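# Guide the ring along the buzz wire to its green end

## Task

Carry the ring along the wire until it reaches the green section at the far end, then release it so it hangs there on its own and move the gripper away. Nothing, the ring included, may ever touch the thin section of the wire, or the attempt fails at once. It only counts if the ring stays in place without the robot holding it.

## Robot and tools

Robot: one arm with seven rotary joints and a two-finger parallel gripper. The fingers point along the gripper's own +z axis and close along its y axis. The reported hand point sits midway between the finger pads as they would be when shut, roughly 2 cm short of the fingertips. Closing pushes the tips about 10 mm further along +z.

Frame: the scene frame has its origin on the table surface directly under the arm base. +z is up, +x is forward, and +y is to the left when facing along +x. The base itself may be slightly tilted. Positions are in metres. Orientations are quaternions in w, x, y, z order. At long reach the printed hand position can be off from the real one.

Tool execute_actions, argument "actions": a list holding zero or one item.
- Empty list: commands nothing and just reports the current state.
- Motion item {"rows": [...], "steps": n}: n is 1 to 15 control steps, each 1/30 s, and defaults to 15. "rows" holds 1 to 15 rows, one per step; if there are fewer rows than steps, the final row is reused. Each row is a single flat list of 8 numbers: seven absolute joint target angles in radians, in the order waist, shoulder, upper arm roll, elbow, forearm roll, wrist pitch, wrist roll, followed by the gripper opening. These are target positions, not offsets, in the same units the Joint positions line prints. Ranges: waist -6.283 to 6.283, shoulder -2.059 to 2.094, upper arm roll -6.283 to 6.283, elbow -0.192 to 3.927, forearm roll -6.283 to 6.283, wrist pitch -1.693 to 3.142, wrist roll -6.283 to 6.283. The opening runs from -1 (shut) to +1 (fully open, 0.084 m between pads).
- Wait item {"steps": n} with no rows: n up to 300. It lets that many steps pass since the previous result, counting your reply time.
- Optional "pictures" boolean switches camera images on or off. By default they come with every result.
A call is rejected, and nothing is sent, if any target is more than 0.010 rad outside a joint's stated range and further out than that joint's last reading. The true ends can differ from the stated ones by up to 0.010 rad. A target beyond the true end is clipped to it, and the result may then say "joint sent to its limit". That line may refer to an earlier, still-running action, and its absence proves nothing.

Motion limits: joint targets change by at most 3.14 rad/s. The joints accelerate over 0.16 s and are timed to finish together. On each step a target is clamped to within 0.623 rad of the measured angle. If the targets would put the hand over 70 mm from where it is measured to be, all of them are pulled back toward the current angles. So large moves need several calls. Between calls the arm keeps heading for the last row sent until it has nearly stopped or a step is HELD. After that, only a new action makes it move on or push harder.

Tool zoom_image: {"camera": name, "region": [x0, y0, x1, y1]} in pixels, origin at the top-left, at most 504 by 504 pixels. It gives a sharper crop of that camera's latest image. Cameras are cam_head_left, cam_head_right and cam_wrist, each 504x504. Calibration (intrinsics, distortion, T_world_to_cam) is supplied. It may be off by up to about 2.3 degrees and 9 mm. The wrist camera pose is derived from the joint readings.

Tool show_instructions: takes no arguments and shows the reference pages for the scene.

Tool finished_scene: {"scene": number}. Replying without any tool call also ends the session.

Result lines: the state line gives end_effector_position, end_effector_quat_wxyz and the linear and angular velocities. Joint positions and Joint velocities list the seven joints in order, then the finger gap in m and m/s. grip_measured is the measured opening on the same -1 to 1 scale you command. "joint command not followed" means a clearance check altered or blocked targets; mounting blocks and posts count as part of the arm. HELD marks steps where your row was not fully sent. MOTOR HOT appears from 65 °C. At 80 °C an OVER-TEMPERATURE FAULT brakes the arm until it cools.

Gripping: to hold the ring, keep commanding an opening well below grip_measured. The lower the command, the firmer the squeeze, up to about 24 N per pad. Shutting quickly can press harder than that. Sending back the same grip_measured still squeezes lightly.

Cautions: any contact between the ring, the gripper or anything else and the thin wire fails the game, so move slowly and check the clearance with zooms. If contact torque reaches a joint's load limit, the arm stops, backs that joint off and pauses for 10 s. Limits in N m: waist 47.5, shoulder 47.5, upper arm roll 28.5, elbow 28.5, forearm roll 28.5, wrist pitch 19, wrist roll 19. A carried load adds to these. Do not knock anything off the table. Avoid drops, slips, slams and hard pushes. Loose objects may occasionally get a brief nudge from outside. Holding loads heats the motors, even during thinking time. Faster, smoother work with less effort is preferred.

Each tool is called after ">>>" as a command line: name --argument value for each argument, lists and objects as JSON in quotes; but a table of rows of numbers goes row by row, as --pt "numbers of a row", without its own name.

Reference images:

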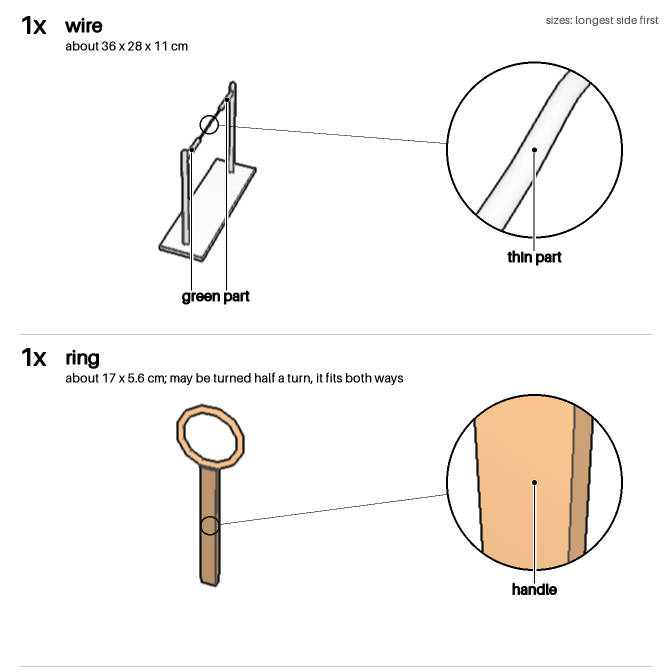

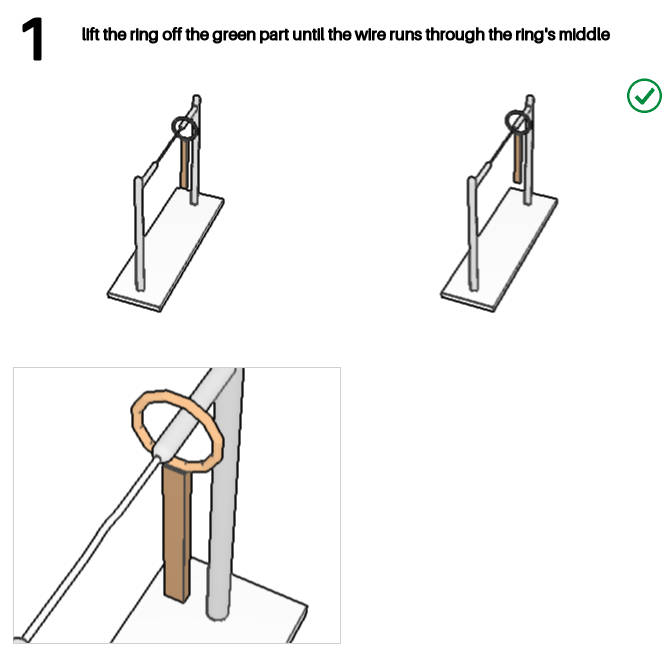

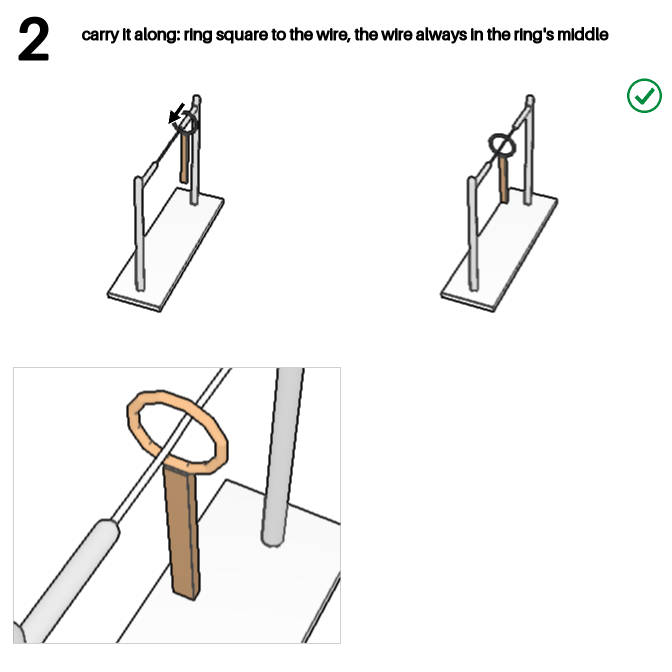

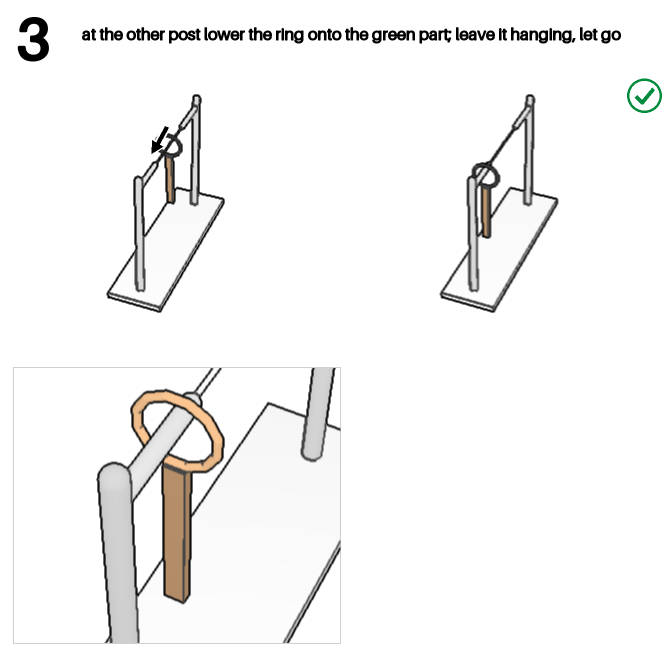

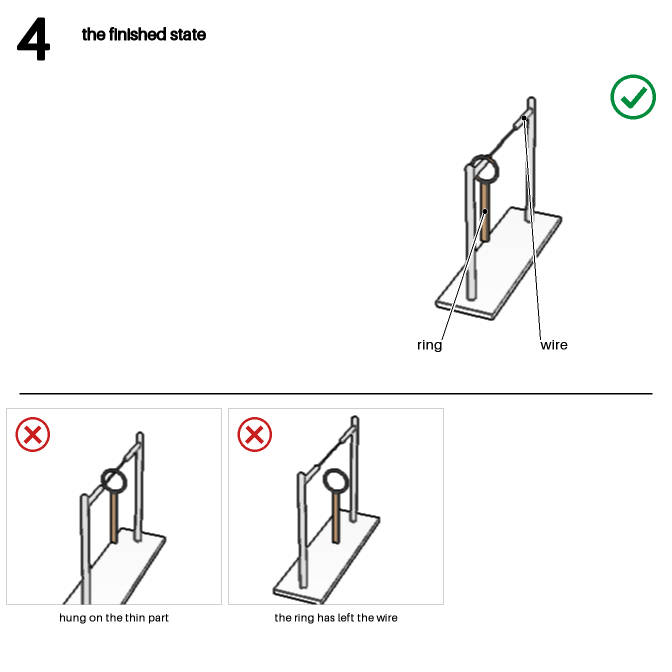

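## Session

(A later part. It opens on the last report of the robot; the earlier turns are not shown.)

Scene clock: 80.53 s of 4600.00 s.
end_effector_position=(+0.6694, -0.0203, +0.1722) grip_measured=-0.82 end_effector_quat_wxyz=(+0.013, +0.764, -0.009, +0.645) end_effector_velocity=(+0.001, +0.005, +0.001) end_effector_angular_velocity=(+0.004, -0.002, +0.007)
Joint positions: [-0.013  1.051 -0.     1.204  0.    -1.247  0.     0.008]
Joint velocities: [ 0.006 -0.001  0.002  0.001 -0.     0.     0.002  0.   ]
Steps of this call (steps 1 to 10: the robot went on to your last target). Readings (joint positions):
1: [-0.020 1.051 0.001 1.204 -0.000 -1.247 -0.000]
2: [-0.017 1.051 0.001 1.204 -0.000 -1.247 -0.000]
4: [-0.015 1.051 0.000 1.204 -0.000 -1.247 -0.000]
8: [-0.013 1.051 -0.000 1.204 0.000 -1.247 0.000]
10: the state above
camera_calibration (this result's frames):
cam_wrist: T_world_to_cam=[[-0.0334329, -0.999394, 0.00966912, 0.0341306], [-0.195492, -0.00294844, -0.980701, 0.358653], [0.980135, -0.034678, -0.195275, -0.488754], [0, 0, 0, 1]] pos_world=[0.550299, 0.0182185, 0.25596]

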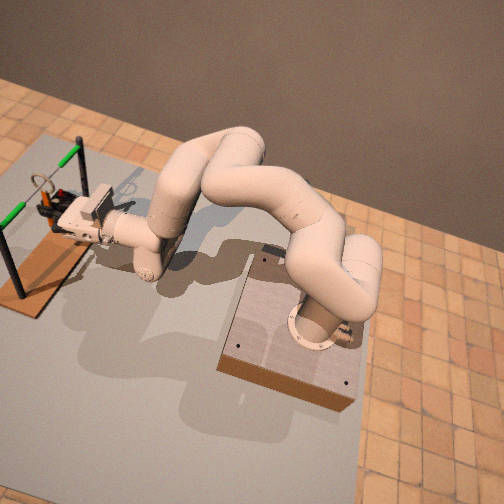

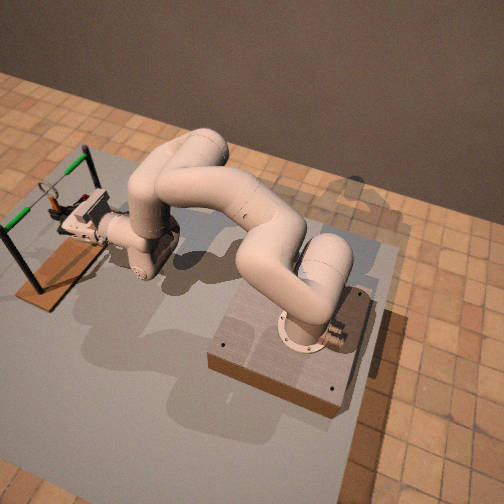

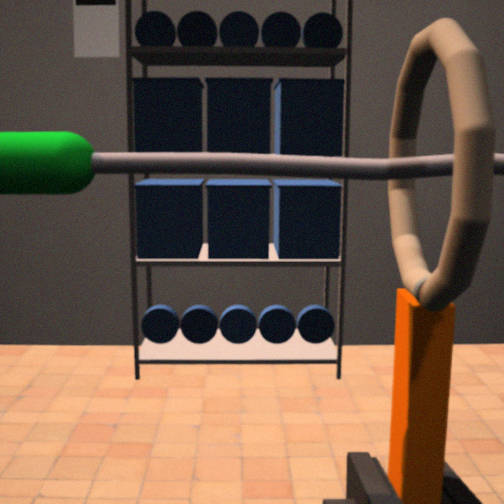

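>>> execute_actions --actions '[{"rows": [[-0.006,1.051,0,1.204,0,-1.247,0,-1],[0,1.051,0,1.204,0,-1.247,0,-1],[0.006,1.051,0,1.204,0,-1.247,0,-1],[0.012,1.051,0,1.204,0,-1.247,0,-1],[0.018,1.051,0,1.204,0,-1.247,0,-1],[0.024,1.051,0,1.204,0,-1.247,0,-1],[0.03,1.051,0,1.204,0,-1.247,0,-1],[0.036,1.051,0,1.204,0,-1.247,0,-1],[0.042,1.051,0,1.204,0,-1.247,0,-1],[0.048,1.051,0,1.204,0,-1.247,0,-1],[0.054,1.051,0,1.204,0,-1.247,0,-1],[0.06,1.051,0,1.204,0,-1.247,0,-1]], "steps": 15}]' --pictures false

>>> execute_actions --actions '[{"steps": 10}]'

>>> zoom_image --camera "cam_head_left" --region '[0, 130, 120, 250]'

>>> zoom_image --camera "cam_head_right" --region '[0, 140, 120, 260]'

Scene clock: 85.23 s of 4600.00 s.
end_effector_position=(+0.6694, +0.0211, +0.1719) grip_measured=-0.82 end_effector_quat_wxyz=(-0.007, +0.764, +0.014, +0.645) end_effector_velocity=(-0.003, +0.092, -0.001) end_effector_angular_velocity=(+0.006, +0.003, +0.136)
Joint positions: [ 0.048  1.051  0.001  1.204 -0.    -1.247 -0.     0.008]
Joint velocities: [ 0.129  0.     0.01  -0.001 -0.002 -0.    -0.001 -0.   ]
Steps of this call (steps 1 to 30: the robot went on to your last target; steps 31 to 90: nothing new was sent; then 1.20 s passed at rest; steps 91 to 105: all 15 steps of this action). Readings (joint positions):
91: [-0.012 1.051 -0.000 1.204 0.000 -1.247 0.000]
92: [-0.012 1.051 -0.000 1.204 0.000 -1.247 0.000]
94: [-0.008 1.051 -0.001 1.204 0.000 -1.247 0.000]
98: [0.009 1.051 -0.000 1.204 0.000 -1.247 0.000]
105: the state above

Scene clock: 85.57 s of 4600.00 s.
end_effector_position=(+0.6692, +0.0279, +0.1718) grip_measured=-0.82 end_effector_quat_wxyz=(-0.010, +0.764, +0.018, +0.645) end_effector_velocity=(-0.000, +0.005, +0.001) end_effector_angular_velocity=(+0.002, -0.001, +0.008)
Joint positions: [ 0.059  1.051 -0.     1.204  0.    -1.247  0.     0.008]
Joint velocities: [ 0.006 -0.001  0.002 -0.    -0.     0.     0.     0.   ]
Steps of this call (steps 1 to 10: the robot went on to your last target). Readings (joint positions):
1: [0.052 1.051 0.001 1.204 -0.000 -1.247 -0.000]
2: [0.055 1.051 0.001 1.204 -0.000 -1.247 -0.000]
4: [0.057 1.051 0.000 1.204 -0.000 -1.247 -0.000]
8: [0.059 1.051 -0.000 1.204 0.000 -1.247 0.000]
10: the state above
camera_calibration (this result's frames):
cam_wrist: T_world_to_cam=[[0.038548, -0.999208, 0.00986383, 0.0341113], [-0.195312, -0.0172149, -0.98059, 0.358643], [0.979983, 0.0358733, -0.195821, -0.488697], [0, 0, 0, 1]] pos_world=[0.547648, 0.0577894, 0.255648]

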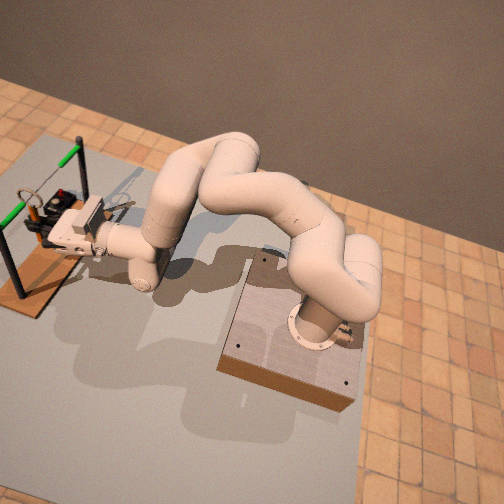

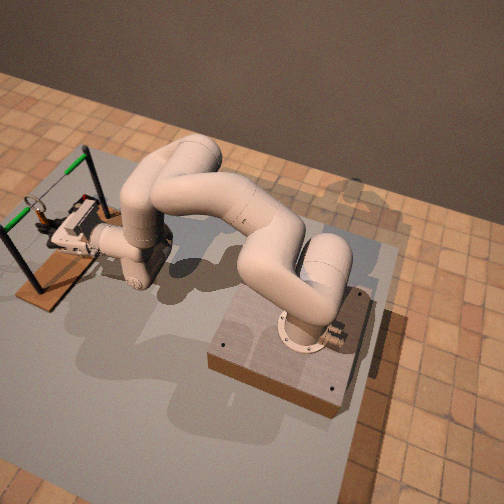

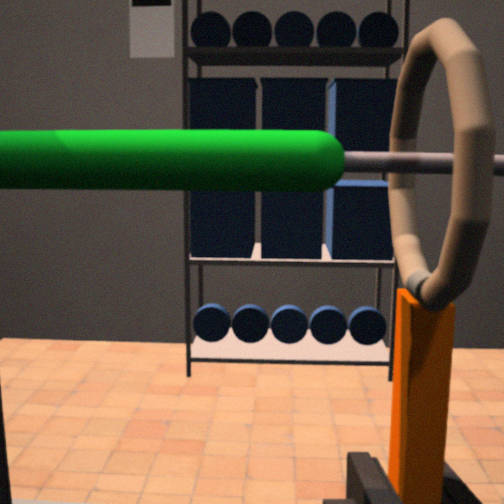

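Region (0, 130, 120, 250) of cam_head_left's 504x504 image, scaled by 4.200, with more detail than that image has.

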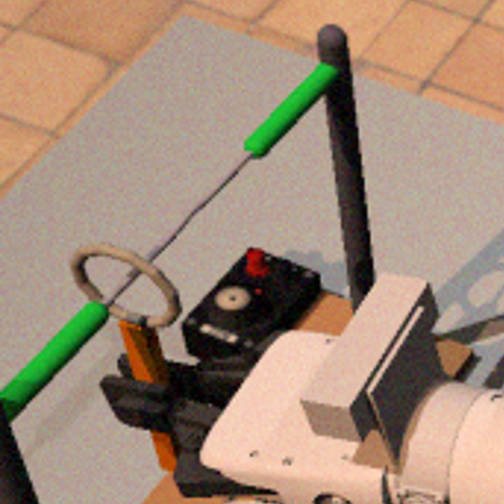

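Region (0, 140, 120, 260) of cam_head_right's 504x504 image, scaled by 4.200, with more detail than that image has.

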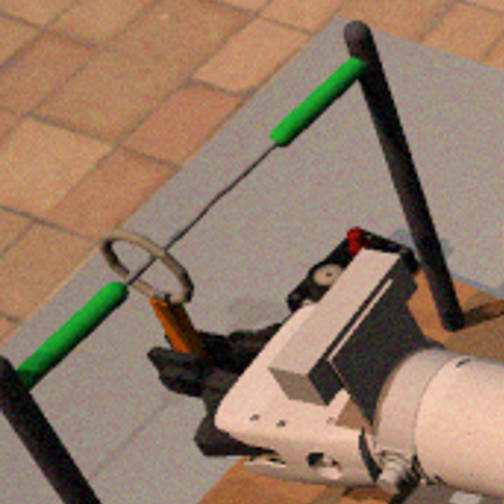

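>>> execute_actions --actions '[{"rows": [[0.066,1.051,0,1.204,0,-1.247,0,-1],[0.072,1.051,0,1.204,0,-1.247,0,-1],[0.078,1.052,0,1.207,0,-1.245,0,-1],[0.084,1.052,0,1.207,0,-1.245,0,-1],[0.09,1.053,0,1.21,0,-1.243,0,-1],[0.096,1.053,0,1.21,0,-1.243,0,-1],[0.102,1.054,0,1.213,0,-1.241,0,-1],[0.108,1.054,0,1.213,0,-1.241,0,-1],[0.114,1.055,0,1.217,0,-1.238,0,-1],[0.12,1.055,0,1.217,0,-1.238,0,-1],[0.126,1.056,0,1.22,0,-1.236,0,-1],[0.13,1.056,0,1.22,0,-1.236,0,-1]], "steps": 15}]' --pictures false

>>> execute_actions --actions '[{"steps": 12}]' --pictures false

>>> execute_actions --actions '[{"rows": [[0.13,1.07,0,1.23,0,-1.24,0,-1],[0.13,1.07,0,1.23,0,-1.24,0,-1],[0.13,1.07,0,1.23,0,-1.24,0,-1],[0.13,1.083,0,1.24,0,-1.243,0,-1],[0.13,1.083,0,1.24,0,-1.243,0,-1],[0.13,1.083,0,1.24,0,-1.243,0,-1],[0.13,1.094,0,1.248,0,-1.246,0,-1]], "steps": 15}]'

Scene clock: 91.83 s of 4600.00 s.
end_effector_position=(+0.6696, +0.0691, +0.1716) grip_measured=-0.82 end_effector_quat_wxyz=(-0.030, +0.763, +0.041, +0.644) end_effector_velocity=(-0.002, +0.084, -0.001) end_effector_angular_velocity=(+0.006, +0.003, +0.123)
Joint positions: [ 0.12   1.055  0.001  1.217 -0.    -1.238 -0.     0.008]
Joint velocities: [ 0.117  0.009  0.009  0.026 -0.002  0.019 -0.    -0.   ]
Steps of this call (steps 1 to 30: the robot went on to your last target; steps 31 to 90: nothing new was sent; then 2.77 s passed at rest; steps 91 to 105: all 15 steps of this action). Readings (joint positions):
91: [0.060 1.051 -0.000 1.204 0.000 -1.247 -0.000]
92: [0.060 1.051 -0.000 1.204 0.000 -1.247 0.000]
94: [0.064 1.051 -0.001 1.204 0.000 -1.247 0.000]
98: [0.081 1.052 -0.000 1.207 0.000 -1.245 0.000]
105: the state above

Scene clock: 92.23 s of 4600.00 s.
end_effector_position=(+0.6696, +0.0754, +0.1715) grip_measured=-0.82 end_effector_quat_wxyz=(-0.033, +0.763, +0.045, +0.644) end_effector_velocity=(-0.000, +0.003, -0.000) end_effector_angular_velocity=(+0.001, +0.001, +0.004)
Joint positions: [ 0.13   1.056 -0.     1.22   0.    -1.236  0.     0.008]
Joint velocities: [ 0.003  0.001  0.002  0.001 -0.     0.001  0.    -0.   ]
Steps of this call (steps 1 to 12: the robot went on to your last target). Readings (joint positions):
1: [0.123 1.055 0.001 1.218 -0.000 -1.237 -0.000]
2: [0.125 1.056 0.001 1.219 -0.000 -1.237 -0.000]
4: [0.128 1.056 0.000 1.219 -0.000 -1.237 -0.000]
8: [0.129 1.056 -0.000 1.220 0.000 -1.236 0.000]
12: the state above

Scene clock: 92.73 s of 4600.00 s.
end_effector_position=(+0.6698, +0.0757, +0.1598) grip_measured=-0.82 end_effector_quat_wxyz=(-0.033, +0.763, +0.045, +0.644) end_effector_velocity=(+0.001, +0.001, -0.004) end_effector_angular_velocity=(-0.001, -0.004, +0.002)
Joint positions: [ 0.13   1.092 -0.     1.246  0.    -1.245 -0.     0.008]
Joint velocities: [ 0.001  0.017 -0.     0.015 -0.    -0.007 -0.001 -0.   ]
Steps of this call (steps 1 to 15: all 15 steps of this action). Readings (joint positions):
1: [0.130 1.056 -0.000 1.220 0.000 -1.236 0.000]
2: [0.130 1.057 -0.000 1.221 0.000 -1.236 0.000]
4: [0.130 1.062 -0.000 1.224 0.000 -1.238 0.000]
8: [0.130 1.076 -0.000 1.235 0.000 -1.241 -0.000]
15: the state above
camera_calibration (this result's frames):
cam_wrist: T_world_to_cam=[[0.109315, -0.99396, 0.00973668, 0.0342063], [-0.194509, -0.0309959, -0.980411, 0.348347], [0.97479, 0.105279, -0.196723, -0.495039], [0, 0, 0, 1]] pos_world=[0.546577, 0.0969144, 0.243804]

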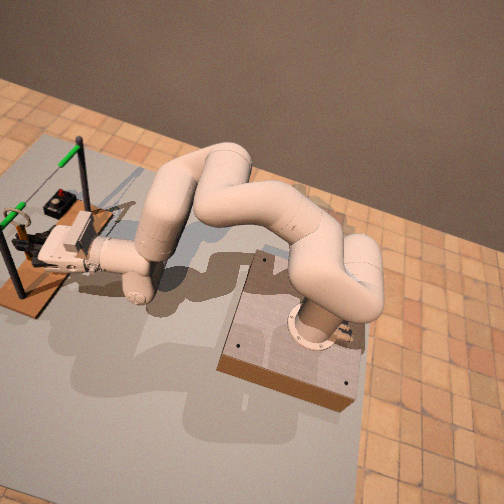

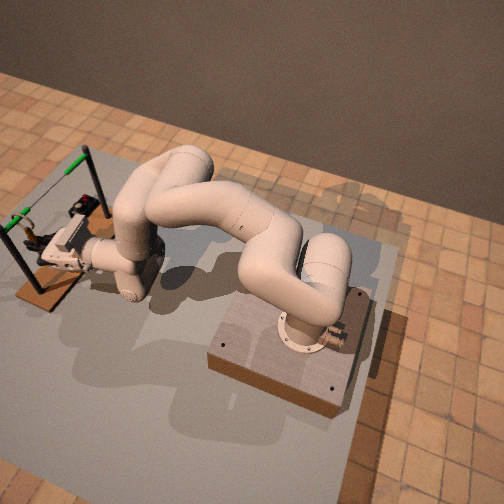

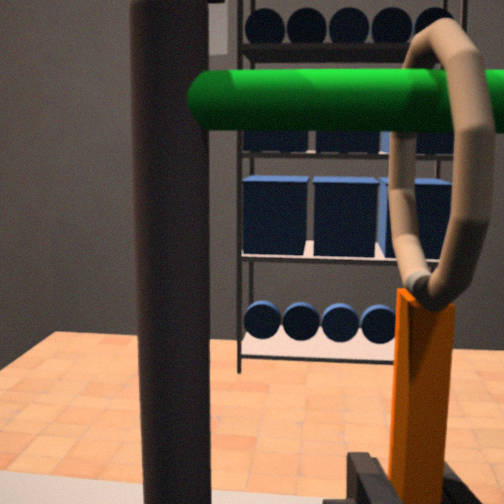

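Nearly resting (~2 mm). Lower a bit, release, retreat.

>>> execute_actions --actions '[{"rows": [[0.13,1.099,0,1.252,0,-1.247,0,-1],[0.13,1.099,0,1.252,0,-1.247,0,-1],[0.13,1.099,0,1.252,0,-1.247,0,-1],[0.13,1.099,0,1.252,0,-1.247,0,-1],[0.13,1.099,0,1.252,0,-1.247,0,-1],[0.13,1.099,0,1.252,0,-1.247,0,-1],[0.13,1.099,0,1.252,0,-1.247,0,-0.6],[0.13,1.099,0,1.252,0,-1.247,0,-0.6],[0.13,1.099,0,1.252,0,-1.247,0,-0.6],[0.13,1.099,0,1.252,0,-1.247,0,-0.1]], "steps": 15}]' --pictures false

>>> execute_actions --actions '[{"steps": 10}]' --pictures false

>>> execute_actions --actions '[{"rows": [[0.13,1.02,0,0.894,0,-1.527,0,-0.1]], "steps": 15}]' --pictures false

>>> execute_actions --actions '[{"steps": 30}]'

Scene clock: 97.63 s of 4600.00 s.
end_effector_position=(+0.6700, +0.0757, +0.1580) grip_measured=-0.14 end_effector_quat_wxyz=(-0.033, +0.763, +0.045, +0.644) end_effector_velocity=(-0.001, +0.000, -0.002) end_effector_angular_velocity=(+0.001, +0.003, -0.000)
Joint positions: [ 0.13   1.099 -0.     1.252  0.    -1.247  0.     0.038]
Joint velocities: [ 0.     0.002  0.    -0.     0.     0.     0.002  0.021]
Steps of this call (steps 1 to 15: the robot went on to your last target; steps 16 to 90: nothing new was sent; then 1.40 s passed at rest; steps 91 to 105: all 15 steps of this action). Readings (joint positions):
91: [0.130 1.094 -0.000 1.248 -0.000 -1.246 0.000]
92: [0.130 1.094 -0.000 1.248 -0.000 -1.246 0.000]
94: [0.130 1.096 -0.000 1.250 0.000 -1.246 0.000]
98: [0.130 1.098 0.000 1.251 -0.000 -1.247 -0.000]
105: the state above

Scene clock: 97.97 s of 4600.00 s.
end_effector_position=(+0.6700, +0.0757, +0.1579) grip_measured=-0.11 end_effector_quat_wxyz=(-0.033, +0.763, +0.045, +0.644) end_effector_velocity=(+0.000, +0.000, -0.000) end_effector_angular_velocity=(+0.001, -0.000, -0.000)
Joint positions: [ 0.13   1.099 -0.     1.252 -0.    -1.247  0.     0.039]
Joint velocities: [ 0.     0.001 -0.     0.001  0.    -0.     0.001  0.   ]
Steps of this call (steps 1 to 10: the robot went on to your last target). Readings (joint positions):
1: [0.130 1.099 -0.000 1.252 0.000 -1.247 0.000]
2: [0.130 1.099 -0.000 1.252 0.000 -1.247 0.000]
4: [0.130 1.099 -0.000 1.252 0.000 -1.247 0.000]
8: [0.130 1.099 -0.000 1.252 0.000 -1.247 0.000]
10: the state above

Scene clock: 98.47 s of 4600.00 s.
end_effector_position=(+0.5728, +0.0648, +0.1566) grip_measured=-0.11 end_effector_quat_wxyz=(-0.033, +0.763, +0.045, +0.644) end_effector_velocity=(-0.043, -0.004, +0.016) end_effector_angular_velocity=(+0.002, -0.031, +0.001)
Joint positions: [ 0.13   1.024 -0.     0.91  -0.    -1.514  0.     0.039]
Joint velocities: [ 0.001 -0.043  0.    -0.15  -0.    -0.138 -0.002 -0.   ]
Steps of this call (steps 1 to 15: all 15 steps of this action). Readings (joint positions):
1: [0.130 1.099 -0.000 1.252 0.000 -1.247 -0.000]
2: [0.130 1.098 0.000 1.250 0.000 -1.249 -0.000]
4: [0.130 1.090 0.000 1.218 0.000 -1.277 0.000]
8: [0.130 1.057 -0.000 1.056 -0.000 -1.399 -0.000]
15: the state above

Scene clock: 99.47 s of 4600.00 s.
end_effector_position=(+0.5680, +0.0643, +0.1573) grip_measured=-0.11 end_effector_quat_wxyz=(-0.033, +0.763, +0.045, +0.644) end_effector_velocity=(-0.001, +0.000, -0.001) end_effector_angular_velocity=(-0.000, +0.002, +0.001)
Joint positions: [ 0.13   1.02  -0.     0.894  0.    -1.527  0.     0.039]
Joint velocities: [ 0.     0.     0.    -0.002 -0.     0.    -0.    -0.   ]
Steps of this call (steps 1 to 30: the robot went on to your last target). Readings (joint positions):
1: [0.130 1.023 -0.000 0.906 -0.000 -1.518 0.000]
2: [0.130 1.022 0.000 0.903 0.000 -1.520 0.000]
4: [0.130 1.021 0.000 0.899 0.000 -1.524 0.000]
8: [0.130 1.020 0.000 0.896 0.000 -1.526 0.000]
30: the state above
The arm was judged still, so your last target was given up. Only a new action makes it travel on or press farther. Fingers that are still opening or closing keep moving.
camera_calibration (this result's frames):
cam_wrist: T_world_to_cam=[[0.109329, -0.993958, 0.00973096, 0.0339827], [-0.193177, -0.0308492, -0.980679, 0.324979], [0.975054, 0.105337, -0.195383, -0.39541], [0, 0, 0, 1]] pos_world=[0.44461, 0.0854539, 0.241113]

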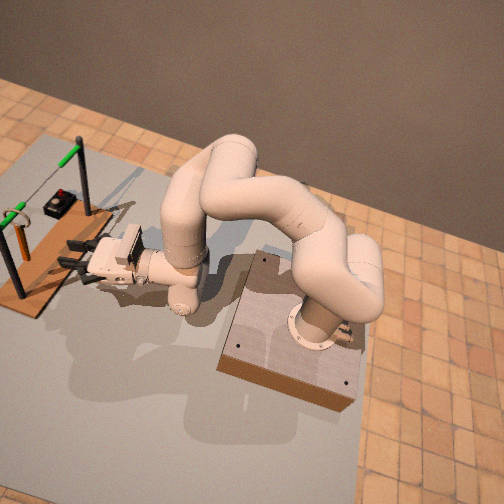

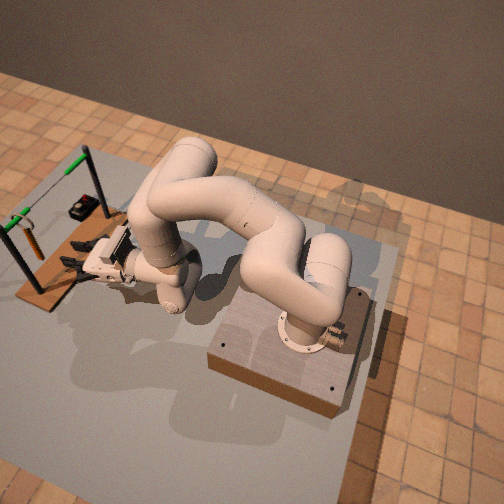

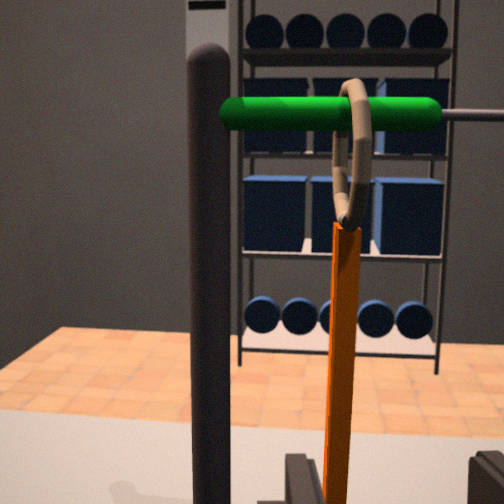

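>>> finished_scene --scene 1

The scene is finished: the task was done.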